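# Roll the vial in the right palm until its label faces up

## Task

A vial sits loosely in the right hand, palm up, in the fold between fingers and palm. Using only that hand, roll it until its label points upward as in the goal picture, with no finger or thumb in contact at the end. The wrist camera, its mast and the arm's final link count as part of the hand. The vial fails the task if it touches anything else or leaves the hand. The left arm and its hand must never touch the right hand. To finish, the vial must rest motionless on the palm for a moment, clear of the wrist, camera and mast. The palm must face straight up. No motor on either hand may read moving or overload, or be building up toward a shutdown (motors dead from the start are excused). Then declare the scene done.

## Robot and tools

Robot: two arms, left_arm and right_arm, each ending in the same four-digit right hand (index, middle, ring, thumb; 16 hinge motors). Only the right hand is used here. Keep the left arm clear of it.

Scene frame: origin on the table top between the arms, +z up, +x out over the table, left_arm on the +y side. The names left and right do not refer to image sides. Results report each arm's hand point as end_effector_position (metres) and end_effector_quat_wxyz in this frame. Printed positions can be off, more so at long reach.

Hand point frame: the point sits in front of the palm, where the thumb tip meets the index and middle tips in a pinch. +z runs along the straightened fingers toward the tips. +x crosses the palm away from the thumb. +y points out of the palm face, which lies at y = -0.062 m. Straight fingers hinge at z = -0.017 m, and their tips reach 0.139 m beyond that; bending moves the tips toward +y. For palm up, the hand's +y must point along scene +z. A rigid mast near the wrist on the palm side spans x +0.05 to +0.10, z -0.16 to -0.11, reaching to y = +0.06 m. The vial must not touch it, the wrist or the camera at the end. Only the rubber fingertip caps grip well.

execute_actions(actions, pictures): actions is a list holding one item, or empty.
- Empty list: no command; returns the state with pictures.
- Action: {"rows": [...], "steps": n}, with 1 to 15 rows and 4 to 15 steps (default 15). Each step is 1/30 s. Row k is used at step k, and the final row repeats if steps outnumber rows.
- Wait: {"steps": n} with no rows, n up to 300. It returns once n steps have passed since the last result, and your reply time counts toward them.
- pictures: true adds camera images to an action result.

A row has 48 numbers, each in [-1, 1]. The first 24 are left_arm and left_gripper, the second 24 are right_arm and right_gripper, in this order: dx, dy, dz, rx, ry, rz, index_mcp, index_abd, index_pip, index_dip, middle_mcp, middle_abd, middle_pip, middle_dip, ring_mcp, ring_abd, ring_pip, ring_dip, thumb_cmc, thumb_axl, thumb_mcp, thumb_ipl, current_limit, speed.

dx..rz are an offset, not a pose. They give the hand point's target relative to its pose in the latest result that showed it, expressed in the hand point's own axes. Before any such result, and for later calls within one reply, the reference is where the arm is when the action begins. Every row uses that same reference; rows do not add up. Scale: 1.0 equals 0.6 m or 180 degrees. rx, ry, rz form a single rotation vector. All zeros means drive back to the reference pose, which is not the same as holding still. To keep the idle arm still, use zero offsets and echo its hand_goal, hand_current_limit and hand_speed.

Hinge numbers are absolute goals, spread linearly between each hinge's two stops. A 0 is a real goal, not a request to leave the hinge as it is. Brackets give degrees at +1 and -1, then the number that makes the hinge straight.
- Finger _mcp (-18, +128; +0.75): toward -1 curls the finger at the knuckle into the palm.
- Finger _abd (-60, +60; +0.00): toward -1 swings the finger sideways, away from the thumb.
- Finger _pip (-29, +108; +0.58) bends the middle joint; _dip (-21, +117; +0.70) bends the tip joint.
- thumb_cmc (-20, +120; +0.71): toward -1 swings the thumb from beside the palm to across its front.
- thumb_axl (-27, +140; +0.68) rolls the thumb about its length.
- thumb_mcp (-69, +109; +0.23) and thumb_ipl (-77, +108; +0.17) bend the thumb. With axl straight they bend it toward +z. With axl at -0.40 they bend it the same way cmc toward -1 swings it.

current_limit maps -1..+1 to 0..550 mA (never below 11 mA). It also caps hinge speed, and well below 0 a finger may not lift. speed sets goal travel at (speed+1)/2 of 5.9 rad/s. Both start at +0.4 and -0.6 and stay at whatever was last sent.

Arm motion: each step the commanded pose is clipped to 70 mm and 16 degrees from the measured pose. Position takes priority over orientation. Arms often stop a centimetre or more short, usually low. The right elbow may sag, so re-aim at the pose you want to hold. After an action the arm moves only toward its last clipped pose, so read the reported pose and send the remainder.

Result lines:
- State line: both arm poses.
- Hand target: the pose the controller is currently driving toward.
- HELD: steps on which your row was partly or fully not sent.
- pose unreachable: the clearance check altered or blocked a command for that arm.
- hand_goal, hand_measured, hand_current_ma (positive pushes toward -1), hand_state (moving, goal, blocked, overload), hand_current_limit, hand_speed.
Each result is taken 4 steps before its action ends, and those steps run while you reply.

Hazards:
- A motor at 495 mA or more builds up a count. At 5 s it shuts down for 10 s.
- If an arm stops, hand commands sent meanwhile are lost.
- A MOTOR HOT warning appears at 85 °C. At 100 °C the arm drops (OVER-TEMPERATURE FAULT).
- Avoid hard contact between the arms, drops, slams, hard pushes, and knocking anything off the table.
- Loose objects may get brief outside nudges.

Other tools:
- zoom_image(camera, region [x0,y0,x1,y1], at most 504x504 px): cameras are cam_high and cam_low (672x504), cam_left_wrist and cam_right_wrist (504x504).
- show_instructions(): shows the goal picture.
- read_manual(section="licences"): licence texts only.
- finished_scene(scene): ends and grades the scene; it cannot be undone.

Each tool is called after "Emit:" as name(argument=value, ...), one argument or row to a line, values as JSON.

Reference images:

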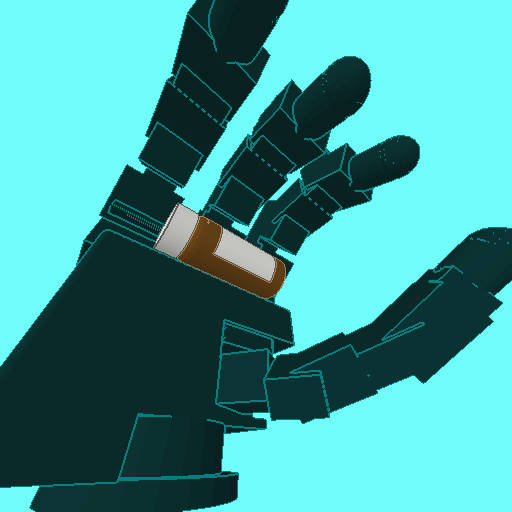

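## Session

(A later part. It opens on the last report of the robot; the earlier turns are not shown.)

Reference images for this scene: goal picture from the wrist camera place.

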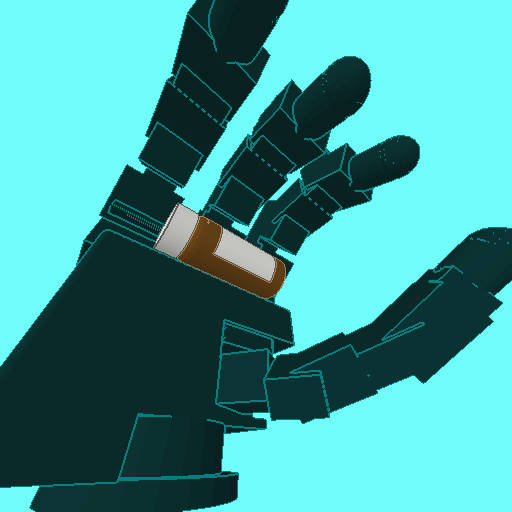

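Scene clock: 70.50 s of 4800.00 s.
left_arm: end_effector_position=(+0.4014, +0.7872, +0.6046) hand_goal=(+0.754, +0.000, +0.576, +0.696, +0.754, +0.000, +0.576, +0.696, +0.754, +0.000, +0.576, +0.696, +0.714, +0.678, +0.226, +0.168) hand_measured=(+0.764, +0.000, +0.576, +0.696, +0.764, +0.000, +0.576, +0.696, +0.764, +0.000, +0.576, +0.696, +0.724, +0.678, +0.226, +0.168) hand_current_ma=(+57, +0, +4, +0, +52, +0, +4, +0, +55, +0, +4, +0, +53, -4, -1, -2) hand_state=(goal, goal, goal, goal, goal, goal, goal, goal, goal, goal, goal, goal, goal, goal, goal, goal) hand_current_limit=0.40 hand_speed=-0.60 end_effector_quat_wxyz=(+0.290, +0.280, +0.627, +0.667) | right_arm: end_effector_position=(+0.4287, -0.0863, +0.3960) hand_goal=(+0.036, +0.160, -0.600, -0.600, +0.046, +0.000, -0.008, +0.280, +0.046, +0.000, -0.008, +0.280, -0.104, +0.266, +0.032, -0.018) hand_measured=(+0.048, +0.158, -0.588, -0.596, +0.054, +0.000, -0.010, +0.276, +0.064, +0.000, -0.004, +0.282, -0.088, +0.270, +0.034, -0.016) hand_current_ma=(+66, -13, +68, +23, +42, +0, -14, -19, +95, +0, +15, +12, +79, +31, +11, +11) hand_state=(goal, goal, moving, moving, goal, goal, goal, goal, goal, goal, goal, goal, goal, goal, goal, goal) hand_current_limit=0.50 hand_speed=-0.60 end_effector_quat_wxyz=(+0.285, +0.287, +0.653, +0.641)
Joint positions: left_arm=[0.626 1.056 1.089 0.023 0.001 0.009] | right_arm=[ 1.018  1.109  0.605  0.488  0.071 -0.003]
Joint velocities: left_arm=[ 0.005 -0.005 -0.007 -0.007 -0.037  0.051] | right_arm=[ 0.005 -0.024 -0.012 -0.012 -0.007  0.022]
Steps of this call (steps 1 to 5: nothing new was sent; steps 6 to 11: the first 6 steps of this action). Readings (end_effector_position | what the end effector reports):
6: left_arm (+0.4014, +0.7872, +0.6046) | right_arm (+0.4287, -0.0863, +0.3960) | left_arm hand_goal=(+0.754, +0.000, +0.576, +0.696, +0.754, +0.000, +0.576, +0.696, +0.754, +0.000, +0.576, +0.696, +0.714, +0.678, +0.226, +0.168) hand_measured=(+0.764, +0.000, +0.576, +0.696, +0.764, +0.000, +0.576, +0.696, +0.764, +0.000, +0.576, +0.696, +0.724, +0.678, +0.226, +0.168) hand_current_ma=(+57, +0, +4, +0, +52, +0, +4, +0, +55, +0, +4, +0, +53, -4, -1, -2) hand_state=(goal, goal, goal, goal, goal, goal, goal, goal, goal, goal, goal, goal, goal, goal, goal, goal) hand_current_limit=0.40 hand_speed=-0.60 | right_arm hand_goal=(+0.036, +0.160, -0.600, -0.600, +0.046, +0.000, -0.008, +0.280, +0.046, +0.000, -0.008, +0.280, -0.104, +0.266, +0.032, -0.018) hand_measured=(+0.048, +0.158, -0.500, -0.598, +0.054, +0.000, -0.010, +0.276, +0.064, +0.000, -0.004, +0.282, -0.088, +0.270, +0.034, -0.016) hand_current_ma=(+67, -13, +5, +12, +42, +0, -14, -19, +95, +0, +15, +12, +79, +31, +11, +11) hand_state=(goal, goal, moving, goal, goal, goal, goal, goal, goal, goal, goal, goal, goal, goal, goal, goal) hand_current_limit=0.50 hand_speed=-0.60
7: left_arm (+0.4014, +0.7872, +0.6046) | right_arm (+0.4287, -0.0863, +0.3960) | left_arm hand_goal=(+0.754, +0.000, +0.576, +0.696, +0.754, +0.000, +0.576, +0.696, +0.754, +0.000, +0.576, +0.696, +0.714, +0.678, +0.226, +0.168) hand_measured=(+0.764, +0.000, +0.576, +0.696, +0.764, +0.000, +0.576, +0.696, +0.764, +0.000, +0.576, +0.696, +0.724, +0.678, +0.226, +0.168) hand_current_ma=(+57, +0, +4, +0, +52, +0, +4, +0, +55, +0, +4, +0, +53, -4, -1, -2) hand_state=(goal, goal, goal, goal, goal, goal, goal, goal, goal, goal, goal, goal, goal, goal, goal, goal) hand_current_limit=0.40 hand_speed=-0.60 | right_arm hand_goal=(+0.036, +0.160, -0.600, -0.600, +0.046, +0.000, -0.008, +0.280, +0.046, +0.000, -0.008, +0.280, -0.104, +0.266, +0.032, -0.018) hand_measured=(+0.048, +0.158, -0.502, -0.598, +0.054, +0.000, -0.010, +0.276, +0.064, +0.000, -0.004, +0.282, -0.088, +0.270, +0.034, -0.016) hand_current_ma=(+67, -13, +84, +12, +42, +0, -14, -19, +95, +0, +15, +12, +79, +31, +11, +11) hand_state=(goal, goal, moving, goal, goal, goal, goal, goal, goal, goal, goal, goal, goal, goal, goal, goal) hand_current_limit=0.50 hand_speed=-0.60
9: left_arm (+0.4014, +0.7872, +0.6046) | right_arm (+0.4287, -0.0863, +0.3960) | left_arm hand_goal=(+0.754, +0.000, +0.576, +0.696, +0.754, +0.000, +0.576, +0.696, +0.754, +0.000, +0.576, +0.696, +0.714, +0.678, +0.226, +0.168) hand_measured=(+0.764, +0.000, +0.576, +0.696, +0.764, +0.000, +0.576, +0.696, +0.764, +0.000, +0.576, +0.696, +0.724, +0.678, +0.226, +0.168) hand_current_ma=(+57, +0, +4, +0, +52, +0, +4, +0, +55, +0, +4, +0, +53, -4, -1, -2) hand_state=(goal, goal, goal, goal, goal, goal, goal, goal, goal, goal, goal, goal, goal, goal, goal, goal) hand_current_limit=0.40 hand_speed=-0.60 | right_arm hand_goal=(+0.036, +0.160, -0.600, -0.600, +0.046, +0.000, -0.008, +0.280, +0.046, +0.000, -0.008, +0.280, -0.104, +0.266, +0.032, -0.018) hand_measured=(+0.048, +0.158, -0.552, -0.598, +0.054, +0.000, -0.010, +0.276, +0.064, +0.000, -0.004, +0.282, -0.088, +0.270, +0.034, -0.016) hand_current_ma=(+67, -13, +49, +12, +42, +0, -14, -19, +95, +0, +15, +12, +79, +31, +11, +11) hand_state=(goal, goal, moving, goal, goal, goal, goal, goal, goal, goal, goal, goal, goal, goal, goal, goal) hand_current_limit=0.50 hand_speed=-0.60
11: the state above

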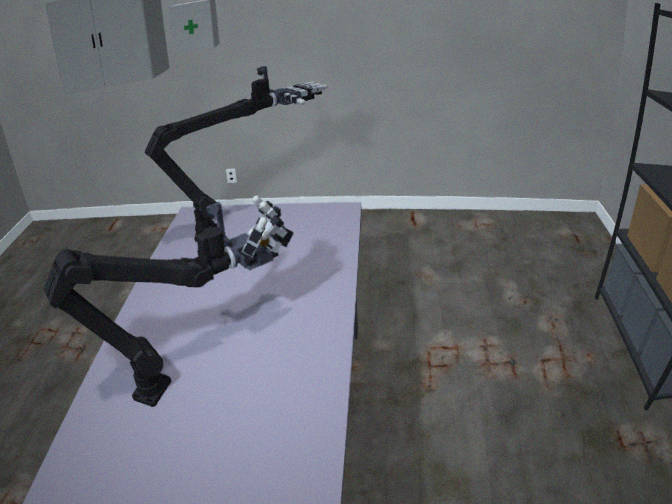

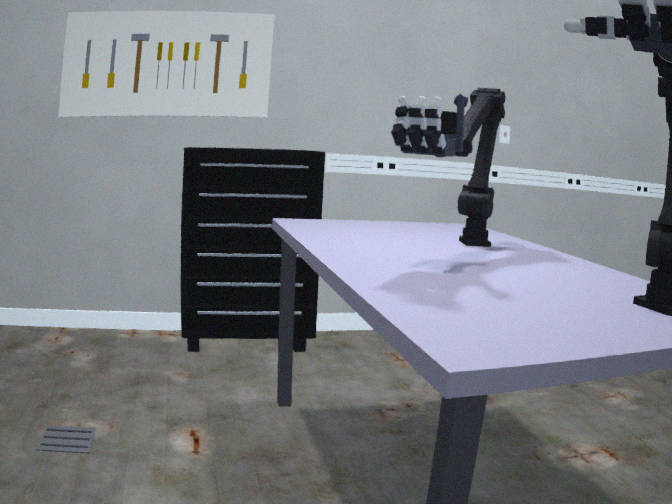

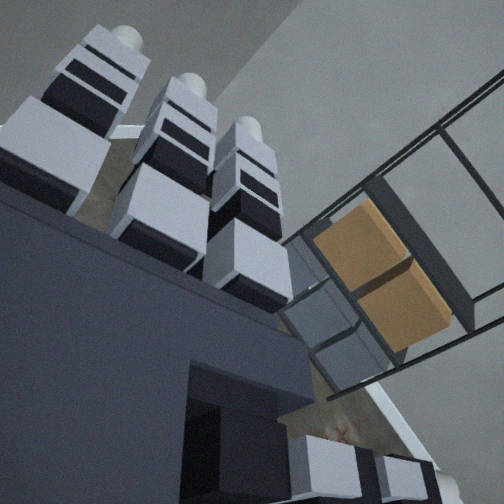

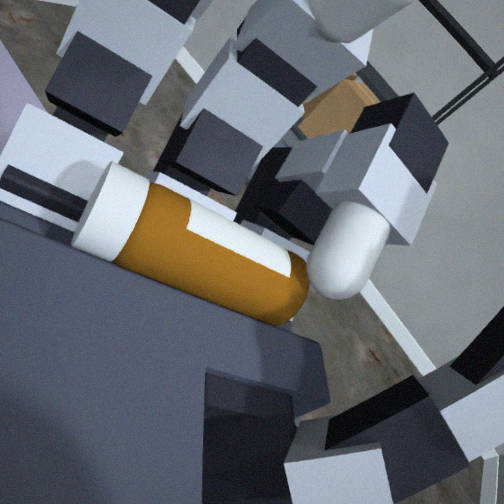

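Emit:
execute_actions(
  actions=[
    {"rows":[[0,0.046,-0.01,-0.016,0,0,0.754,0,0.576,0.696,0.754,0,0.576,0.696,0.754,0,0.576,0.696,0.714,0.678,0.226,0.168,0.4,-0.6,0,0.0333,0.0025,-0.0123,0.0004,0.001,0.046,0.16,-0.008,-0.6,0.046,0,-0.008,0.28,0.046,-0.45,-0.008,-0.6,-0.104,0.266,0.032,-0.018,0.75,-0.25],[0,0.046,-0.01,-0.016,0,0,0.754,0,0.576,0.696,0.754,0,0.576,0.696,0.754,0,0.576,0.696,0.714,0.678,0.226,0.168,0.4,-0.6,0,0.0333,0.0025,-0.0123,0.0004,0.001,0.046,0.16,-0.008,-0.6,0.046,0,-0.008,0.28,0.046,-0.45,-0.008,-0.6,-0.104,0.266,0.032,-0.018,0.75,-0.25],[0,0.046,-0.01,-0.016,0,0,0.754,0,0.576,0.696,0.754,0,0.576,0.696,0.754,0,0.576,0.696,0.714,0.678,0.226,0.168,0.4,-0.6,0,0.0333,0.0025,-0.0123,0.0004,0.001,0.046,0.16,-0.008,-0.6,0.046,0,-0.008,0.28,0.046,-0.45,-0.008,-0.6,-0.104,0.266,0.032,-0.018,0.75,-0.25],[0,0.046,-0.01,-0.016,0,0,0.754,0,0.576,0.696,0.754,0,0.576,0.696,0.754,0,0.576,0.696,0.714,0.678,0.226,0.168,0.4,-0.6,0,0.0333,0.0025,-0.0123,0.0004,0.001,0.046,0,-0.008,0.28,0.046,0,-0.008,0.28,0.035,-0.45,-0.5,-0.6,-0.104,0.266,0.032,-0.018,0.75,-0.25]],"steps":15},
  ],
  pictures=false,
)

Emit:
execute_actions(
  actions=[
    {"steps":12},
  ],
  pictures=true,
)

Scene clock: 74.57 s of 4800.00 s.
left_arm: end_effector_position=(+0.4014, +0.7872, +0.6046) hand_goal=(+0.754, +0.000, +0.576, +0.696, +0.754, +0.000, +0.576, +0.696, +0.754, +0.000, +0.576, +0.696, +0.714, +0.678, +0.226, +0.168) hand_measured=(+0.764, +0.000, +0.576, +0.696, +0.764, +0.000, +0.576, +0.696, +0.764, +0.000, +0.576, +0.696, +0.724, +0.678, +0.226, +0.168) hand_current_ma=(+57, +0, +4, +0, +52, +0, +4, +0, +55, +0, +4, +0, +53, -4, -1, -2) hand_state=(goal, goal, goal, goal, goal, goal, goal, goal, goal, goal, goal, goal, goal, goal, goal, goal) hand_current_limit=0.40 hand_speed=-0.60 end_effector_quat_wxyz=(+0.290, +0.280, +0.627, +0.667) | right_arm: end_effector_position=(+0.4287, -0.0863, +0.3960) hand_goal=(+0.046, +0.000, -0.008, +0.280, +0.046, +0.000, -0.008, +0.280, +0.036, -0.450, -0.500, -0.600, -0.104, +0.266, +0.032, -0.018) hand_measured=(+0.050, +0.004, -0.204, -0.338, +0.054, +0.000, -0.010, +0.276, +0.052, -0.432, -0.274, -0.104, -0.088, +0.270, +0.034, -0.016) hand_current_ma=(+19, +14, -80, -88, +42, +0, -14, -19, +80, -26, +79, +59, +79, +31, +11, +11) hand_state=(goal, moving, moving, moving, goal, goal, goal, goal, goal, moving, moving, moving, goal, goal, goal, goal) hand_current_limit=0.75 hand_speed=-0.25 end_effector_quat_wxyz=(+0.285, +0.287, +0.653, +0.641)
Joint positions: left_arm=[0.626 1.056 1.089 0.023 0.001 0.009] | right_arm=[ 1.018  1.109  0.605  0.488  0.071 -0.003]
Joint velocities: left_arm=[-0.005 -0.005 -0.012 -0.012 -0.022  0.066] | right_arm=[-0.005 -0.005 -0.012 -0.012 -0.007  0.022]
Off your previous action's commanded pose (left_arm): 0.028 m, 3 deg at its last step (step 4 of this call).
Off your previous action's commanded pose (right_arm): 0.020 m, 2 deg at its last step (step 4 of this call).
Steps of this call (steps 1 to 4: the last 4 steps of your previous action; steps 5 to 90: nothing new was sent; then 0.70 s passed at rest; steps 91 to 101: the first 11 steps of this action). Readings (end_effector_position | what the end effector reports):
91: left_arm (+0.4014, +0.7872, +0.6046) | right_arm (+0.4287, -0.0863, +0.3960) | left_arm hand_goal=(+0.754, +0.000, +0.576, +0.696, +0.754, +0.000, +0.576, +0.696, +0.754, +0.000, +0.576, +0.696, +0.714, +0.678, +0.226, +0.168) hand_measured=(+0.764, +0.000, +0.576, +0.696, +0.764, +0.000, +0.576, +0.696, +0.764, +0.000, +0.576, +0.696, +0.724, +0.678, +0.226, +0.168) hand_current_ma=(+57, +0, +4, +0, +52, +0, +4, +0, +55, +0, +4, +0, +53, -4, -1, -2) hand_state=(goal, goal, goal, goal, goal, goal, goal, goal, goal, goal, goal, goal, goal, goal, goal, goal) hand_current_limit=0.40 hand_speed=-0.60 | right_arm hand_goal=(+0.046, +0.160, -0.008, -0.600, +0.046, +0.000, -0.008, +0.280, +0.046, -0.450, -0.008, -0.600, -0.104, +0.266, +0.032, -0.018) hand_measured=(+0.048, +0.158, -0.588, -0.596, +0.054, +0.000, -0.010, +0.276, +0.064, +0.000, -0.004, +0.282, -0.088, +0.270, +0.034, -0.016) hand_current_ma=(+66, -13, +66, +18, +42, +0, -14, -19, +95, +0, +15, +12, +79, +31, +11, +11) hand_state=(moving, goal, moving, goal, goal, goal, goal, goal, goal, moving, goal, moving, goal, goal, goal, goal) hand_current_limit=0.75 hand_speed=-0.25
92: left_arm (+0.4014, +0.7872, +0.6046) | right_arm (+0.4287, -0.0863, +0.3960) | left_arm hand_goal=(+0.754, +0.000, +0.576, +0.696, +0.754, +0.000, +0.576, +0.696, +0.754, +0.000, +0.576, +0.696, +0.714, +0.678, +0.226, +0.168) hand_measured=(+0.764, +0.000, +0.576, +0.696, +0.764, +0.000, +0.576, +0.696, +0.764, +0.000, +0.576, +0.696, +0.724, +0.678, +0.226, +0.168) hand_current_ma=(+57, +0, +4, +0, +52, +0, +4, +0, +55, +0, +4, +0, +53, -4, -1, -2) hand_state=(goal, goal, goal, goal, goal, goal, goal, goal, goal, goal, goal, goal, goal, goal, goal, goal) hand_current_limit=0.40 hand_speed=-0.60 | right_arm hand_goal=(+0.046, +0.160, -0.008, -0.600, +0.046, +0.000, -0.008, +0.280, +0.046, -0.450, -0.008, -0.600, -0.104, +0.266, +0.032, -0.018) hand_measured=(+0.048, +0.158, -0.584, -0.596, +0.054, +0.000, -0.010, +0.276, +0.064, -0.004, -0.004, +0.278, -0.088, +0.270, +0.034, -0.016) hand_current_ma=(+13, -13, -118, +18, +42, +0, -14, -19, +95, +164, +15, +158, +79, +31, +11, +11) hand_state=(moving, goal, moving, goal, goal, goal, goal, goal, goal, moving, goal, moving, goal, goal, goal, goal) hand_current_limit=0.75 hand_speed=-0.25
94: left_arm (+0.4014, +0.7872, +0.6046) | right_arm (+0.4287, -0.0863, +0.3960) | left_arm hand_goal=(+0.754, +0.000, +0.576, +0.696, +0.754, +0.000, +0.576, +0.696, +0.754, +0.000, +0.576, +0.696, +0.714, +0.678, +0.226, +0.168) hand_measured=(+0.764, +0.000, +0.576, +0.696, +0.764, +0.000, +0.576, +0.696, +0.764, +0.000, +0.576, +0.696, +0.724, +0.678, +0.226, +0.168) hand_current_ma=(+57, +0, +4, +0, +52, +0, +4, +0, +55, +0, +4, +0, +53, -4, -1, -2) hand_state=(goal, goal, goal, goal, goal, goal, goal, goal, goal, goal, goal, goal, goal, goal, goal, goal) hand_current_limit=0.40 hand_speed=-0.60 | right_arm hand_goal=(+0.046, +0.000, -0.008, +0.280, +0.046, +0.000, -0.008, +0.280, +0.036, -0.450, -0.500, -0.600, -0.104, +0.266, +0.032, -0.018) hand_measured=(+0.050, +0.158, -0.512, -0.598, +0.054, +0.000, -0.010, +0.276, +0.064, -0.090, -0.004, +0.204, -0.088, +0.270, +0.034, -0.016) hand_current_ma=(+18, -13, -83, +12, +42, +0, -14, -19, +95, +93, +15, +100, +79, +31, +11, +11) hand_state=(goal, moving, moving, moving, goal, goal, goal, goal, moving, moving, moving, moving, goal, goal, goal, goal) hand_current_limit=0.75 hand_speed=-0.25
98: left_arm (+0.4014, +0.7872, +0.6046) | right_arm (+0.4287, -0.0863, +0.3960) | left_arm hand_goal=(+0.754, +0.000, +0.576, +0.696, +0.754, +0.000, +0.576, +0.696, +0.754, +0.000, +0.576, +0.696, +0.714, +0.678, +0.226, +0.168) hand_measured=(+0.764, +0.000, +0.576, +0.696, +0.764, +0.000, +0.576, +0.696, +0.764, +0.000, +0.576, +0.696, +0.724, +0.678, +0.226, +0.168) hand_current_ma=(+57, +0, +4, +0, +52, +0, +4, +0, +55, +0, +4, +0, +53, -4, -1, -2) hand_state=(goal, goal, goal, goal, goal, goal, goal, goal, goal, goal, goal, goal, goal, goal, goal, goal) hand_current_limit=0.40 hand_speed=-0.60 | right_arm hand_goal=(+0.046, +0.000, -0.008, +0.280, +0.046, +0.000, -0.008, +0.280, +0.036, -0.450, -0.500, -0.600, -0.104, +0.266, +0.032, -0.018) hand_measured=(+0.050, +0.028, -0.338, -0.474, +0.054, +0.000, -0.010, +0.276, +0.054, -0.298, -0.134, +0.030, -0.088, +0.270, +0.034, -0.016) hand_current_ma=(+19, -28, -81, -82, +42, +0, -14, -19, +86, +73, +66, +76, +79, +31, +11, +11) hand_state=(goal, moving, moving, moving, goal, goal, goal, goal, moving, moving, moving, moving, goal, goal, goal, goal) hand_current_limit=0.75 hand_speed=-0.25
101: the state above

Scene clock: 74.97 s of 4800.00 s.
left_arm: end_effector_position=(+0.4014, +0.7872, +0.6046) hand_goal=(+0.754, +0.000, +0.576, +0.696, +0.754, +0.000, +0.576, +0.696, +0.754, +0.000, +0.576, +0.696, +0.714, +0.678, +0.226, +0.168) hand_measured=(+0.764, +0.000, +0.576, +0.696, +0.764, +0.000, +0.576, +0.696, +0.764, +0.000, +0.576, +0.696, +0.724, +0.678, +0.226, +0.168) hand_current_ma=(+57, +0, +4, +0, +52, +0, +4, +0, +55, +0, +4, +0, +53, -4, -1, -2) hand_state=(goal, goal, goal, goal, goal, goal, goal, goal, goal, goal, goal, goal, goal, goal, goal, goal) hand_current_limit=0.40 hand_speed=-0.60 end_effector_quat_wxyz=(+0.290, +0.280, +0.627, +0.667) | right_arm: end_effector_position=(+0.4287, -0.0863, +0.3960) hand_goal=(+0.046, +0.000, -0.008, +0.280, +0.046, +0.000, -0.008, +0.280, +0.036, -0.450, -0.500, -0.600, -0.104, +0.266, +0.032, -0.018) hand_measured=(+0.050, +0.004, -0.010, +0.216, +0.054, +0.000, -0.010, +0.276, +0.050, -0.448, -0.498, -0.592, -0.088, +0.270, +0.034, -0.016) hand_current_ma=(+22, +16, -14, -61, +42, +0, -14, -19, +71, +9, +7, -5, +79, +31, +11, +11) hand_state=(goal, goal, goal, moving, goal, goal, goal, goal, goal, goal, goal, moving, goal, goal, goal, goal) hand_current_limit=0.75 hand_speed=-0.25 end_effector_quat_wxyz=(+0.285, +0.287, +0.653, +0.641)
Joint positions: left_arm=[0.626 1.056 1.089 0.023 0.001 0.009] | right_arm=[ 1.018  1.109  0.605  0.488  0.071 -0.003]
Joint velocities: left_arm=[-0.005  0.005 -0.012 -0.007 -0.081 -0.007] | right_arm=[ 0.005 -0.005 -0.002 -0.012  0.022 -0.007]
Hand target (left_arm): +0.395, +0.782, +0.631; +0.296, +0.272, +0.611, +0.682
Hand target (right_arm): +0.430, -0.086, +0.416; +0.289, +0.282, +0.640, +0.654
Off the commanded pose (left_arm): 0.028 m, 3 deg.
Off the commanded pose (right_arm): 0.020 m, 2 deg.
Kept back: nothing.
Steps of this call (steps 1 to 4: the last 4 steps of your previous action; steps 5 to 12: nothing new was sent). Readings (end_effector_position | what the end effector reports):
1: left_arm (+0.4014, +0.7872, +0.6046) | right_arm (+0.4287, -0.0863, +0.3960) | left_arm hand_goal=(+0.754, +0.000, +0.576, +0.696, +0.754, +0.000, +0.576, +0.696, +0.754, +0.000, +0.576, +0.696, +0.714, +0.678, +0.226, +0.168) hand_measured=(+0.764, +0.000, +0.576, +0.696, +0.764, +0.000, +0.576, +0.696, +0.764, +0.000, +0.576, +0.696, +0.724, +0.678, +0.226, +0.168) hand_current_ma=(+57, +0, +4, +0, +52, +0, +4, +0, +55, +0, +4, +0, +53, -4, -1, -2) hand_state=(goal, goal, goal, goal, goal, goal, goal, goal, goal, goal, goal, goal, goal, goal, goal, goal) hand_current_limit=0.40 hand_speed=-0.60 | right_arm hand_goal=(+0.046, +0.000, -0.008, +0.280, +0.046, +0.000, -0.008, +0.280, +0.036, -0.450, -0.500, -0.600, -0.104, +0.266, +0.032, -0.018) hand_measured=(+0.050, +0.004, -0.158, -0.290, +0.054, +0.000, -0.010, +0.276, +0.052, -0.444, -0.322, -0.146, -0.088, +0.270, +0.034, -0.016) hand_current_ma=(+19, +16, -77, -85, +42, +0, -14, -19, +78, -3, +70, +69, +79, +31, +11, +11) hand_state=(goal, goal, moving, moving, goal, goal, goal, goal, goal, moving, moving, moving, goal, goal, goal, goal) hand_current_limit=0.75 hand_speed=-0.25
2: left_arm (+0.4014, +0.7872, +0.6046) | right_arm (+0.4287, -0.0863, +0.3960) | left_arm hand_goal=(+0.754, +0.000, +0.576, +0.696, +0.754, +0.000, +0.576, +0.696, +0.754, +0.000, +0.576, +0.696, +0.714, +0.678, +0.226, +0.168) hand_measured=(+0.764, +0.000, +0.576, +0.696, +0.764, +0.000, +0.576, +0.696, +0.764, +0.000, +0.576, +0.696, +0.724, +0.678, +0.226, +0.168) hand_current_ma=(+57, +0, +4, +0, +52, +0, +4, +0, +55, +0, +4, +0, +53, -4, -1, -2) hand_state=(goal, goal, goal, goal, goal, goal, goal, goal, goal, goal, goal, goal, goal, goal, goal, goal) hand_current_limit=0.40 hand_speed=-0.60 | right_arm hand_goal=(+0.046, +0.000, -0.008, +0.280, +0.046, +0.000, -0.008, +0.280, +0.036, -0.450, -0.500, -0.600, -0.104, +0.266, +0.032, -0.018) hand_measured=(+0.050, +0.004, -0.112, -0.244, +0.054, +0.000, -0.010, +0.276, +0.050, -0.448, -0.370, -0.192, -0.088, +0.270, +0.034, -0.016) hand_current_ma=(+19, +16, -76, -87, +42, +0, -14, -19, +77, +5, +75, +61, +79, +31, +11, +11) hand_state=(goal, goal, moving, moving, goal, goal, goal, goal, goal, moving, moving, moving, goal, goal, goal, goal) hand_current_limit=0.75 hand_speed=-0.25
4: left_arm (+0.4014, +0.7872, +0.6046) | right_arm (+0.4287, -0.0863, +0.3960) | left_arm hand_goal=(+0.754, +0.000, +0.576, +0.696, +0.754, +0.000, +0.576, +0.696, +0.754, +0.000, +0.576, +0.696, +0.714, +0.678, +0.226, +0.168) hand_measured=(+0.764, +0.000, +0.576, +0.696, +0.764, +0.000, +0.576, +0.696, +0.764, +0.000, +0.576, +0.696, +0.724, +0.678, +0.226, +0.168) hand_current_ma=(+57, +0, +4, +0, +52, +0, +4, +0, +55, +0, +4, +0, +53, -4, -1, -2) hand_state=(goal, goal, goal, goal, goal, goal, goal, goal, goal, goal, goal, goal, goal, goal, goal, goal) hand_current_limit=0.40 hand_speed=-0.60 | right_arm hand_goal=(+0.046, +0.000, -0.008, +0.280, +0.046, +0.000, -0.008, +0.280, +0.036, -0.450, -0.500, -0.600, -0.104, +0.266, +0.032, -0.018) hand_measured=(+0.050, +0.004, -0.032, -0.152, +0.054, +0.000, -0.010, +0.276, +0.050, -0.448, -0.464, -0.278, -0.088, +0.270, +0.034, -0.016) hand_current_ma=(+25, +16, +30, -85, +42, +0, -14, -19, +69, +9, -22, +62, +79, +31, +11, +11) hand_state=(goal, goal, moving, moving, goal, goal, goal, goal, moving, goal, moving, moving, goal, goal, goal, goal) hand_current_limit=0.75 hand_speed=-0.25
8: left_arm (+0.4014, +0.7872, +0.6046) | right_arm (+0.4287, -0.0863, +0.3960) | left_arm hand_goal=(+0.754, +0.000, +0.576, +0.696, +0.754, +0.000, +0.576, +0.696, +0.754, +0.000, +0.576, +0.696, +0.714, +0.678, +0.226, +0.168) hand_measured=(+0.764, +0.000, +0.576, +0.696, +0.764, +0.000, +0.576, +0.696, +0.764, +0.000, +0.576, +0.696, +0.724, +0.678, +0.226, +0.168) hand_current_ma=(+57, +0, +4, +0, +52, +0, +4, +0, +55, +0, +4, +0, +53, -4, -1, -2) hand_state=(goal, goal, goal, goal, goal, goal, goal, goal, goal, goal, goal, goal, goal, goal, goal, goal) hand_current_limit=0.40 hand_speed=-0.60 | right_arm hand_goal=(+0.046, +0.000, -0.008, +0.280, +0.046, +0.000, -0.008, +0.280, +0.036, -0.450, -0.500, -0.600, -0.104, +0.266, +0.032, -0.018) hand_measured=(+0.050, +0.004, -0.010, +0.032, +0.054, +0.000, -0.010, +0.276, +0.050, -0.448, -0.498, -0.454, -0.088, +0.270, +0.034, -0.016) hand_current_ma=(+22, +16, -15, -85, +42, +0, -14, -19, +71, +9, +6, +64, +79, +31, +11, +11) hand_state=(goal, goal, goal, moving, goal, goal, goal, goal, goal, goal, goal, moving, goal, goal, goal, goal) hand_current_limit=0.75 hand_speed=-0.25
12: the state above

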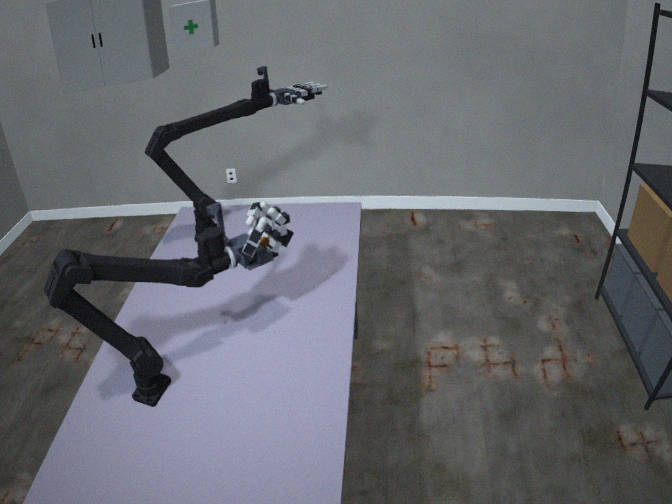

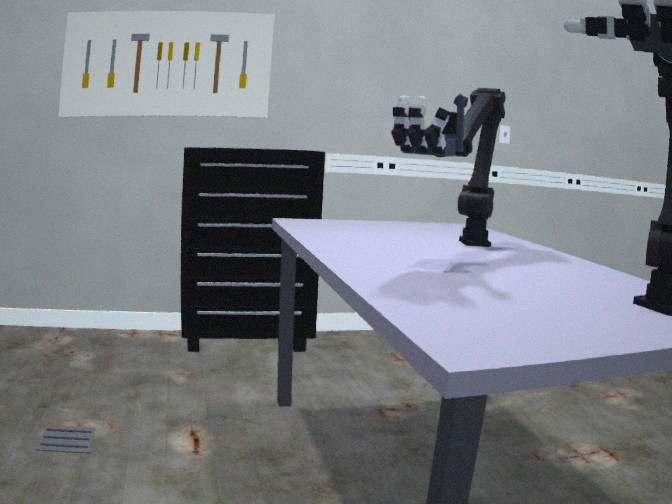

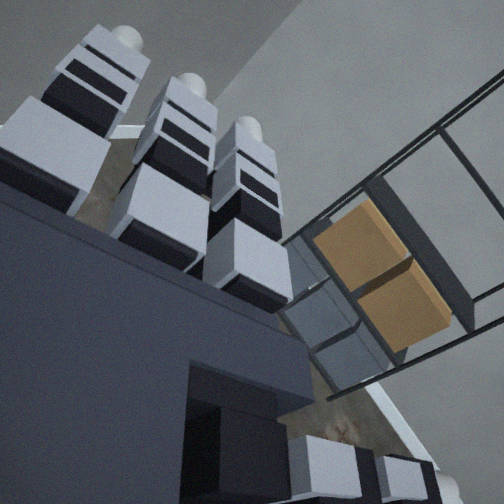

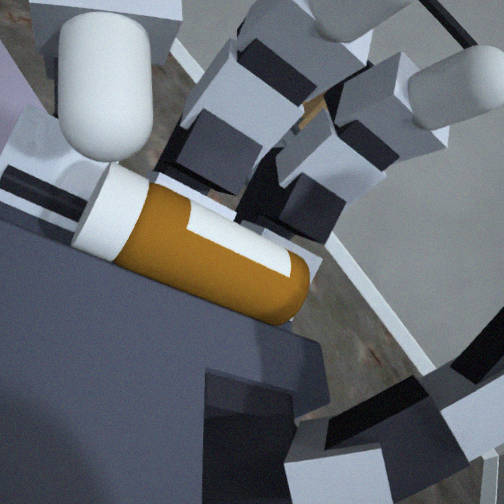

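Emit:
zoom_image(
  camera="cam_right_wrist",
  region=[0, 0, 330, 330],
)

Region (0, 0, 330, 330) of cam_right_wrist's 504x504 image, scaled by 1.527, with more detail than that image has.

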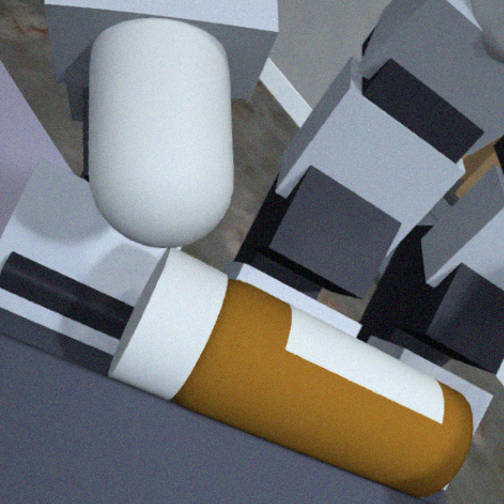

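Emit:
execute_actions(
  actions=[
    {"rows":[[0,0.046,-0.01,-0.016,0,0,0.754,0,0.576,0.696,0.754,0,0.576,0.696,0.754,0,0.576,0.696,0.714,0.678,0.226,0.168,0.4,-0.6,0,0.0333,0.0025,-0.0123,0.0004,0.001,0.046,0,-0.008,0.28,0.046,0,-0.008,0.28,0.035,0.1,-0.5,-0.65,-0.104,0.266,0.032,-0.018,0.6,-0.25],[0,0.046,-0.01,-0.016,0,0,0.754,0,0.576,0.696,0.754,0,0.576,0.696,0.754,0,0.576,0.696,0.714,0.678,0.226,0.168,0.4,-0.6,0,0.0333,0.0025,-0.0123,0.0004,0.001,0.046,0,-0.008,0.28,0.046,0,-0.008,0.28,0.035,0.1,-0.5,-0.65,-0.104,0.266,0.032,-0.018,0.6,-0.25],[0,0.046,-0.01,-0.016,0,0,0.754,0,0.576,0.696,0.754,0,0.576,0.696,0.754,0,0.576,0.696,0.714,0.678,0.226,0.168,0.4,-0.6,0,0.0333,0.0025,-0.0123,0.0004,0.001,0.046,0,-0.008,0.28,0.046,0,-0.008,0.28,0.035,0.1,-0.5,-0.65,-0.104,0.266,0.032,-0.018,0.6,-0.25],[0,0.046,-0.01,-0.016,0,0,0.754,0,0.576,0.696,0.754,0,0.576,0.696,0.754,0,0.576,0.696,0.714,0.678,0.226,0.168,0.4,-0.6,0,0.0333,0.0025,-0.0123,0.0004,0.001,0.046,0,-0.008,0.28,0.046,0,-0.008,0.28,0.035,0.1,-0.5,-0.65,-0.104,0.266,0.032,-0.018,0.6,-0.25],[0,0.046,-0.01,-0.016,0,0,0.754,0,0.576,0.696,0.754,0,0.576,0.696,0.754,0,0.576,0.696,0.714,0.678,0.226,0.168,0.4,-0.6,0,0.0333,0.0025,-0.0123,0.0004,0.001,0.046,0,-0.008,0.28,0.046,0,-0.008,0.28,0.035,0.1,-0.5,-0.65,-0.104,0.266,0.032,-0.018,0.6,-0.25],[0,0.046,-0.01,-0.016,0,0,0.754,0,0.576,0.696,0.754,0,0.576,0.696,0.754,0,0.576,0.696,0.714,0.678,0.226,0.168,0.4,-0.6,0,0.0333,0.0025,-0.0123,0.0004,0.001,0.046,0,-0.008,0.28,0.046,0,-0.008,0.28,0.035,0.1,-0.5,-0.65,-0.104,0.266,0.032,-0.018,0.6,-0.25],[0,0.046,-0.01,-0.016,0,0,0.754,0,0.576,0.696,0.754,0,0.576,0.696,0.754,0,0.576,0.696,0.714,0.678,0.226,0.168,0.4,-0.6,0,0.0333,0.0025,-0.0123,0.0004,0.001,0.046,0,-0.008,0.28,0.046,0,-0.008,0.28,0.035,0.1,-0.5,-0.65,-0.104,0.266,0.032,-0.018,0.6,-0.25],[0,0.046,-0.01,-0.016,0,0,0.754,0,0.576,0.696,0.754,0,0.576,0.696,0.754,0,0.576,0.696,0.714,0.678,0.226,0.168,0.4,-0.6,0,0.0333,0.0025,-0.0123,0.0004,0.001,0.046,0,-0.008,0.28,0.046,0,-0.008,0.28,0.035,0.1,-0.5,-0.65,-0.104,0.266,0.032,-0.018,0.6,-0.25],[0,0.046,-0.01,-0.016,0,0,0.754,0,0.576,0.696,0.754,0,0.576,0.696,0.754,0,0.576,0.696,0.714,0.678,0.226,0.168,0.4,-0.6,0,0.0333,0.0025,-0.0123,0.0004,0.001,0.046,0,-0.008,0.28,0.046,0,-0.008,0.28,0.035,0.1,-0.5,-0.65,-0.104,0.266,0.032,-0.018,0.6,-0.25],[0,0.046,-0.01,-0.016,0,0,0.754,0,0.576,0.696,0.754,0,0.576,0.696,0.754,0,0.576,0.696,0.714,0.678,0.226,0.168,0.4,-0.6,0,0.0333,0.0025,-0.0123,0.0004,0.001,0.046,0,-0.008,0.28,0.046,0,-0.008,0.28,0.035,0.1,-0.8,-0.65,-0.104,0.266,0.032,-0.018,0.5,-0.3]],"steps":15},
  ],
  pictures=false,
)

Emit:
execute_actions(
  actions=[
    {"steps":9},
  ],
  pictures=true,
)

Scene clock: 78.03 s of 4800.00 s.
left_arm: end_effector_position=(+0.4014, +0.7872, +0.6046) hand_goal=(+0.754, +0.000, +0.576, +0.696, +0.754, +0.000, +0.576, +0.696, +0.754, +0.000, +0.576, +0.696, +0.714, +0.678, +0.226, +0.168) hand_measured=(+0.764, +0.000, +0.576, +0.696, +0.764, +0.000, +0.576, +0.696, +0.764, +0.000, +0.576, +0.696, +0.724, +0.678, +0.226, +0.168) hand_current_ma=(+57, +0, +4, +0, +52, +0, +4, +0, +55, +0, +4, +0, +53, -4, -1, -2) hand_state=(goal, goal, goal, goal, goal, goal, goal, goal, goal, goal, goal, goal, goal, goal, goal, goal) hand_current_limit=0.40 hand_speed=-0.60 end_effector_quat_wxyz=(+0.290, +0.280, +0.627, +0.667) | right_arm: end_effector_position=(+0.4287, -0.0863, +0.3960) hand_goal=(+0.046, +0.000, -0.008, +0.280, +0.046, +0.000, -0.008, +0.280, +0.036, +0.100, -0.800, -0.650, -0.104, +0.266, +0.032, -0.018) hand_measured=(+0.050, +0.004, -0.010, +0.276, +0.054, +0.000, -0.010, +0.276, +0.050, -0.036, -0.502, -0.648, -0.088, +0.270, +0.034, -0.016) hand_current_ma=(+23, +16, -14, -19, +42, +0, -14, -19, +71, -49, +149, +11, +79, +31, +11, +11) hand_state=(goal, goal, goal, goal, goal, goal, goal, goal, goal, moving, moving, goal, goal, goal, goal, goal) hand_current_limit=0.50 hand_speed=-0.30 end_effector_quat_wxyz=(+0.285, +0.287, +0.653, +0.641)
Joint positions: left_arm=[0.626 1.056 1.089 0.023 0.001 0.009] | right_arm=[ 1.018  1.109  0.605  0.488  0.071 -0.003]
Joint velocities: left_arm=[-0.005  0.005 -0.022  0.007 -0.022  0.007] | right_arm=[-0.005 -0.005  0.002  0.007 -0.007 -0.022]
Steps of this call (steps 1 to 81: nothing new was sent; steps 82 to 92: the first 11 steps of this action). Readings (end_effector_position | what the end effector reports):
82: left_arm (+0.4014, +0.7872, +0.6046) | right_arm (+0.4287, -0.0863, +0.3960) | left_arm hand_goal=(+0.754, +0.000, +0.576, +0.696, +0.754, +0.000, +0.576, +0.696, +0.754, +0.000, +0.576, +0.696, +0.714, +0.678, +0.226, +0.168) hand_measured=(+0.764, +0.000, +0.576, +0.696, +0.764, +0.000, +0.576, +0.696, +0.764, +0.000, +0.576, +0.696, +0.724, +0.678, +0.226, +0.168) hand_current_ma=(+57, +0, +4, +0, +52, +0, +4, +0, +55, +0, +4, +0, +53, -4, -1, -2) hand_state=(goal, goal, goal, goal, goal, goal, goal, goal, goal, goal, goal, goal, goal, goal, goal, goal) hand_current_limit=0.40 hand_speed=-0.60 | right_arm hand_goal=(+0.046, +0.000, -0.008, +0.280, +0.046, +0.000, -0.008, +0.280, +0.036, +0.100, -0.500, -0.650, -0.104, +0.266, +0.032, -0.018) hand_measured=(+0.050, +0.004, -0.010, +0.276, +0.054, +0.000, -0.010, +0.276, +0.050, -0.448, -0.498, -0.598, -0.088, +0.270, +0.034, -0.016) hand_current_ma=(+23, +16, -14, -19, +42, +0, -14, -19, +71, +9, +6, +11, +79, +31, +11, +11) hand_state=(goal, goal, goal, goal, goal, goal, goal, goal, goal, moving, goal, moving, goal, goal, goal, goal) hand_current_limit=0.60 hand_speed=-0.25
83: left_arm (+0.4014, +0.7872, +0.6046) | right_arm (+0.4287, -0.0863, +0.3960) | left_arm hand_goal=(+0.754, +0.000, +0.576, +0.696, +0.754, +0.000, +0.576, +0.696, +0.754, +0.000, +0.576, +0.696, +0.714, +0.678, +0.226, +0.168) hand_measured=(+0.764, +0.000, +0.576, +0.696, +0.764, +0.000, +0.576, +0.696, +0.764, +0.000, +0.576, +0.696, +0.724, +0.678, +0.226, +0.168) hand_current_ma=(+57, +0, +4, +0, +52, +0, +4, +0, +55, +0, +4, +0, +53, -4, -1, -2) hand_state=(goal, goal, goal, goal, goal, goal, goal, goal, goal, goal, goal, goal, goal, goal, goal, goal) hand_current_limit=0.40 hand_speed=-0.60 | right_arm hand_goal=(+0.046, +0.000, -0.008, +0.280, +0.046, +0.000, -0.008, +0.280, +0.036, +0.100, -0.500, -0.650, -0.104, +0.266, +0.032, -0.018) hand_measured=(+0.050, +0.004, -0.010, +0.276, +0.054, +0.000, -0.010, +0.276, +0.050, -0.444, -0.498, -0.602, -0.088, +0.270, +0.034, -0.016) hand_current_ma=(+23, +16, -14, -19, +42, +0, -14, -19, +71, -160, +6, +130, +79, +31, +11, +11) hand_state=(goal, goal, goal, goal, goal, goal, goal, goal, goal, moving, goal, moving, goal, goal, goal, goal) hand_current_limit=0.60 hand_speed=-0.25
85: left_arm (+0.4014, +0.7872, +0.6046) | right_arm (+0.4287, -0.0863, +0.3960) | left_arm hand_goal=(+0.754, +0.000, +0.576, +0.696, +0.754, +0.000, +0.576, +0.696, +0.754, +0.000, +0.576, +0.696, +0.714, +0.678, +0.226, +0.168) hand_measured=(+0.764, +0.000, +0.576, +0.696, +0.764, +0.000, +0.576, +0.696, +0.764, +0.000, +0.576, +0.696, +0.724, +0.678, +0.226, +0.168) hand_current_ma=(+57, +0, +4, +0, +52, +0, +4, +0, +55, +0, +4, +0, +53, -4, -1, -2) hand_state=(goal, goal, goal, goal, goal, goal, goal, goal, goal, goal, goal, goal, goal, goal, goal, goal) hand_current_limit=0.40 hand_speed=-0.60 | right_arm hand_goal=(+0.046, +0.000, -0.008, +0.280, +0.046, +0.000, -0.008, +0.280, +0.036, +0.100, -0.500, -0.650, -0.104, +0.266, +0.032, -0.018) hand_measured=(+0.050, +0.004, -0.010, +0.276, +0.054, +0.000, -0.010, +0.276, +0.050, -0.364, -0.498, -0.642, -0.088, +0.270, +0.034, -0.016) hand_current_ma=(+23, +16, -14, -19, +42, +0, -14, -19, +71, -100, +6, -3, +79, +31, +11, +11) hand_state=(goal, goal, goal, goal, goal, goal, goal, goal, goal, moving, goal, moving, goal, goal, goal, goal) hand_current_limit=0.60 hand_speed=-0.25
89: left_arm (+0.4014, +0.7872, +0.6046) | right_arm (+0.4287, -0.0863, +0.3960) | left_arm hand_goal=(+0.754, +0.000, +0.576, +0.696, +0.754, +0.000, +0.576, +0.696, +0.754, +0.000, +0.576, +0.696, +0.714, +0.678, +0.226, +0.168) hand_measured=(+0.764, +0.000, +0.576, +0.696, +0.764, +0.000, +0.576, +0.696, +0.764, +0.000, +0.576, +0.696, +0.724, +0.678, +0.226, +0.168) hand_current_ma=(+57, +0, +4, +0, +52, +0, +4, +0, +55, +0, +4, +0, +53, -4, -1, -2) hand_state=(goal, goal, goal, goal, goal, goal, goal, goal, goal, goal, goal, goal, goal, goal, goal, goal) hand_current_limit=0.40 hand_speed=-0.60 | right_arm hand_goal=(+0.046, +0.000, -0.008, +0.280, +0.046, +0.000, -0.008, +0.280, +0.036, +0.100, -0.500, -0.650, -0.104, +0.266, +0.032, -0.018) hand_measured=(+0.050, +0.004, -0.010, +0.276, +0.054, +0.000, -0.010, +0.276, +0.050, -0.178, -0.498, -0.648, -0.088, +0.270, +0.034, -0.016) hand_current_ma=(+23, +16, -14, -19, +42, +0, -14, -19, +71, -77, +6, +11, +79, +31, +11, +11) hand_state=(goal, goal, goal, goal, goal, goal, goal, goal, goal, moving, goal, goal, goal, goal, goal, goal) hand_current_limit=0.60 hand_speed=-0.25
92: the state above

Scene clock: 78.33 s of 4800.00 s.
left_arm: end_effector_position=(+0.4014, +0.7872, +0.6046) hand_goal=(+0.754, +0.000, +0.576, +0.696, +0.754, +0.000, +0.576, +0.696, +0.754, +0.000, +0.576, +0.696, +0.714, +0.678, +0.226, +0.168) hand_measured=(+0.764, +0.000, +0.576, +0.696, +0.764, +0.000, +0.576, +0.696, +0.764, +0.000, +0.576, +0.696, +0.724, +0.678, +0.226, +0.168) hand_current_ma=(+57, +0, +4, +0, +52, +0, +4, +0, +55, +0, +4, +0, +53, -4, -1, -2) hand_state=(goal, goal, goal, goal, goal, goal, goal, goal, goal, goal, goal, goal, goal, goal, goal, goal) hand_current_limit=0.40 hand_speed=-0.60 end_effector_quat_wxyz=(+0.290, +0.280, +0.627, +0.667) | right_arm: end_effector_position=(+0.4287, -0.0863, +0.3960) hand_goal=(+0.046, +0.000, -0.008, +0.280, +0.046, +0.000, -0.008, +0.280, +0.036, +0.100, -0.800, -0.650, -0.104, +0.266, +0.032, -0.018) hand_measured=(+0.050, +0.004, -0.010, +0.276, +0.054, +0.000, -0.010, +0.276, +0.048, +0.098, -0.798, -0.648, -0.088, +0.270, +0.034, -0.016) hand_current_ma=(+23, +16, -14, -19, +42, +0, -14, -19, +68, -13, -4, +11, +79, +31, +11, +11) hand_state=(goal, goal, goal, goal, goal, goal, goal, goal, goal, goal, moving, goal, goal, goal, goal, goal) hand_current_limit=0.50 hand_speed=-0.30 end_effector_quat_wxyz=(+0.285, +0.287, +0.653, +0.641)
Joint positions: left_arm=[0.626 1.056 1.089 0.023 0.001 0.009] | right_arm=[ 1.018  1.109  0.605  0.488  0.071 -0.003]
Joint velocities: left_arm=[-0.005 -0.015 -0.012  0.022 -0.066  0.007] | right_arm=[-0.005 -0.005  0.012  0.002  0.022 -0.095]
Hand target (left_arm): +0.395, +0.782, +0.631; +0.296, +0.272, +0.611, +0.682
Hand target (right_arm): +0.430, -0.086, +0.416; +0.289, +0.282, +0.640, +0.654
Off the commanded pose (left_arm): 0.028 m, 3 deg.
Off the commanded pose (right_arm): 0.020 m, 2 deg.
Kept back: nothing.
Steps of this call (steps 1 to 4: the last 4 steps of your previous action; steps 5 to 9: nothing new was sent). Readings (end_effector_position | what the end effector reports):
1: left_arm (+0.4014, +0.7872, +0.6046) | right_arm (+0.4287, -0.0863, +0.3960) | left_arm hand_goal=(+0.754, +0.000, +0.576, +0.696, +0.754, +0.000, +0.576, +0.696, +0.754, +0.000, +0.576, +0.696, +0.714, +0.678, +0.226, +0.168) hand_measured=(+0.764, +0.000, +0.576, +0.696, +0.764, +0.000, +0.576, +0.696, +0.764, +0.000, +0.576, +0.696, +0.724, +0.678, +0.226, +0.168) hand_current_ma=(+57, +0, +4, +0, +52, +0, +4, +0, +55, +0, +4, +0, +53, -4, -1, -2) hand_state=(goal, goal, goal, goal, goal, goal, goal, goal, goal, goal, goal, goal, goal, goal, goal, goal) hand_current_limit=0.40 hand_speed=-0.60 | right_arm hand_goal=(+0.046, +0.000, -0.008, +0.280, +0.046, +0.000, -0.008, +0.280, +0.036, +0.100, -0.800, -0.650, -0.104, +0.266, +0.032, -0.018) hand_measured=(+0.050, +0.004, -0.010, +0.276, +0.054, +0.000, -0.010, +0.276, +0.050, +0.008, -0.536, -0.648, -0.088, +0.270, +0.034, -0.016) hand_current_ma=(+23, +16, -14, -19, +42, +0, -14, -19, +71, -70, +39, +11, +79, +31, +11, +11) hand_state=(goal, goal, goal, goal, goal, goal, goal, goal, goal, moving, moving, goal, goal, goal, goal, goal) hand_current_limit=0.50 hand_speed=-0.30
2: left_arm (+0.4014, +0.7872, +0.6046) | right_arm (+0.4287, -0.0863, +0.3960) | left_arm hand_goal=(+0.754, +0.000, +0.576, +0.696, +0.754, +0.000, +0.576, +0.696, +0.754, +0.000, +0.576, +0.696, +0.714, +0.678, +0.226, +0.168) hand_measured=(+0.764, +0.000, +0.576, +0.696, +0.764, +0.000, +0.576, +0.696, +0.764, +0.000, +0.576, +0.696, +0.724, +0.678, +0.226, +0.168) hand_current_ma=(+57, +0, +4, +0, +52, +0, +4, +0, +55, +0, +4, +0, +53, -4, -1, -2) hand_state=(goal, goal, goal, goal, goal, goal, goal, goal, goal, goal, goal, goal, goal, goal, goal, goal) hand_current_limit=0.40 hand_speed=-0.60 | right_arm hand_goal=(+0.046, +0.000, -0.008, +0.280, +0.046, +0.000, -0.008, +0.280, +0.036, +0.100, -0.800, -0.650, -0.104, +0.266, +0.032, -0.018) hand_measured=(+0.050, +0.004, -0.010, +0.276, +0.054, +0.000, -0.010, +0.276, +0.050, +0.052, -0.572, -0.648, -0.088, +0.270, +0.034, -0.016) hand_current_ma=(+23, +16, -14, -19, +42, +0, -14, -19, +71, -17, +88, +11, +79, +31, +11, +11) hand_state=(goal, goal, goal, goal, goal, goal, goal, goal, goal, moving, moving, goal, goal, goal, goal, goal) hand_current_limit=0.50 hand_speed=-0.30
4: left_arm (+0.4014, +0.7872, +0.6046) | right_arm (+0.4287, -0.0863, +0.3960) | left_arm hand_goal=(+0.754, +0.000, +0.576, +0.696, +0.754, +0.000, +0.576, +0.696, +0.754, +0.000, +0.576, +0.696, +0.714, +0.678, +0.226, +0.168) hand_measured=(+0.764, +0.000, +0.576, +0.696, +0.764, +0.000, +0.576, +0.696, +0.764, +0.000, +0.576, +0.696, +0.724, +0.678, +0.226, +0.168) hand_current_ma=(+57, +0, +4, +0, +52, +0, +4, +0, +55, +0, +4, +0, +53, -4, -1, -2) hand_state=(goal, goal, goal, goal, goal, goal, goal, goal, goal, goal, goal, goal, goal, goal, goal, goal) hand_current_limit=0.40 hand_speed=-0.60 | right_arm hand_goal=(+0.046, +0.000, -0.008, +0.280, +0.046, +0.000, -0.008, +0.280, +0.036, +0.100, -0.800, -0.650, -0.104, +0.266, +0.032, -0.018) hand_measured=(+0.050, +0.004, -0.010, +0.276, +0.054, +0.000, -0.010, +0.276, +0.050, +0.092, -0.652, -0.648, -0.088, +0.270, +0.034, -0.016) hand_current_ma=(+23, +16, -14, -19, +42, +0, -14, -19, +71, -2, +73, +11, +79, +31, +11, +11) hand_state=(goal, goal, goal, goal, goal, goal, goal, goal, goal, moving, moving, goal, goal, goal, goal, goal) hand_current_limit=0.50 hand_speed=-0.30
8: left_arm (+0.4014, +0.7872, +0.6046) | right_arm (+0.4287, -0.0863, +0.3960) | left_arm hand_goal=(+0.754, +0.000, +0.576, +0.696, +0.754, +0.000, +0.576, +0.696, +0.754, +0.000, +0.576, +0.696, +0.714, +0.678, +0.226, +0.168) hand_measured=(+0.764, +0.000, +0.576, +0.696, +0.764, +0.000, +0.576, +0.696, +0.764, +0.000, +0.576, +0.696, +0.724, +0.678, +0.226, +0.168) hand_current_ma=(+57, +0, +4, +0, +52, +0, +4, +0, +55, +0, +4, +0, +53, -4, -1, -2) hand_state=(goal, goal, goal, goal, goal, goal, goal, goal, goal, goal, goal, goal, goal, goal, goal, goal) hand_current_limit=0.40 hand_speed=-0.60 | right_arm hand_goal=(+0.046, +0.000, -0.008, +0.280, +0.046, +0.000, -0.008, +0.280, +0.036, +0.100, -0.800, -0.650, -0.104, +0.266, +0.032, -0.018) hand_measured=(+0.050, +0.004, -0.010, +0.276, +0.054, +0.000, -0.010, +0.276, +0.048, +0.098, -0.792, -0.648, -0.088, +0.270, +0.034, -0.016) hand_current_ma=(+23, +16, -14, -19, +42, +0, -14, -19, +68, -13, -18, +11, +79, +31, +11, +11) hand_state=(goal, goal, goal, goal, goal, goal, goal, goal, goal, goal, moving, goal, goal, goal, goal, goal) hand_current_limit=0.50 hand_speed=-0.30
9: the state above

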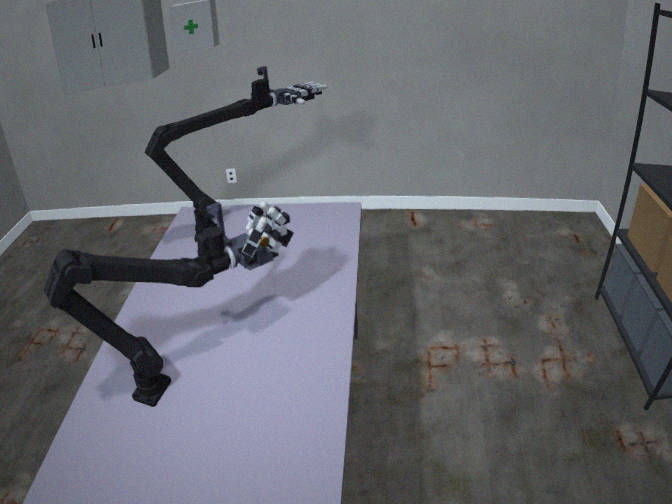

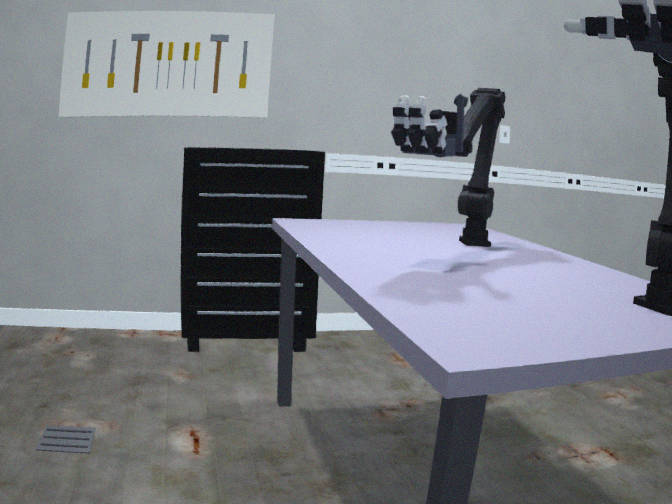

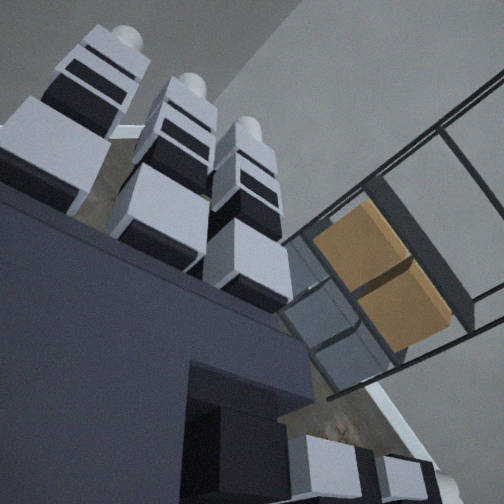

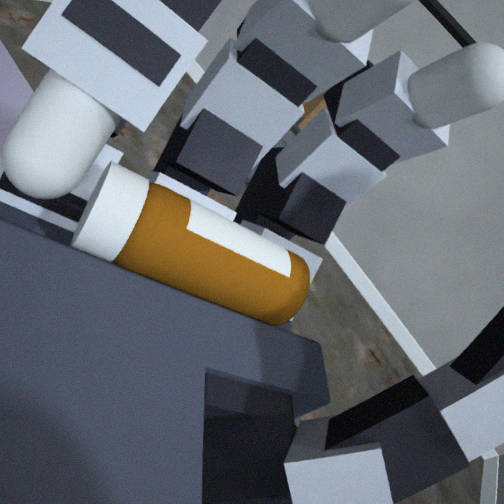

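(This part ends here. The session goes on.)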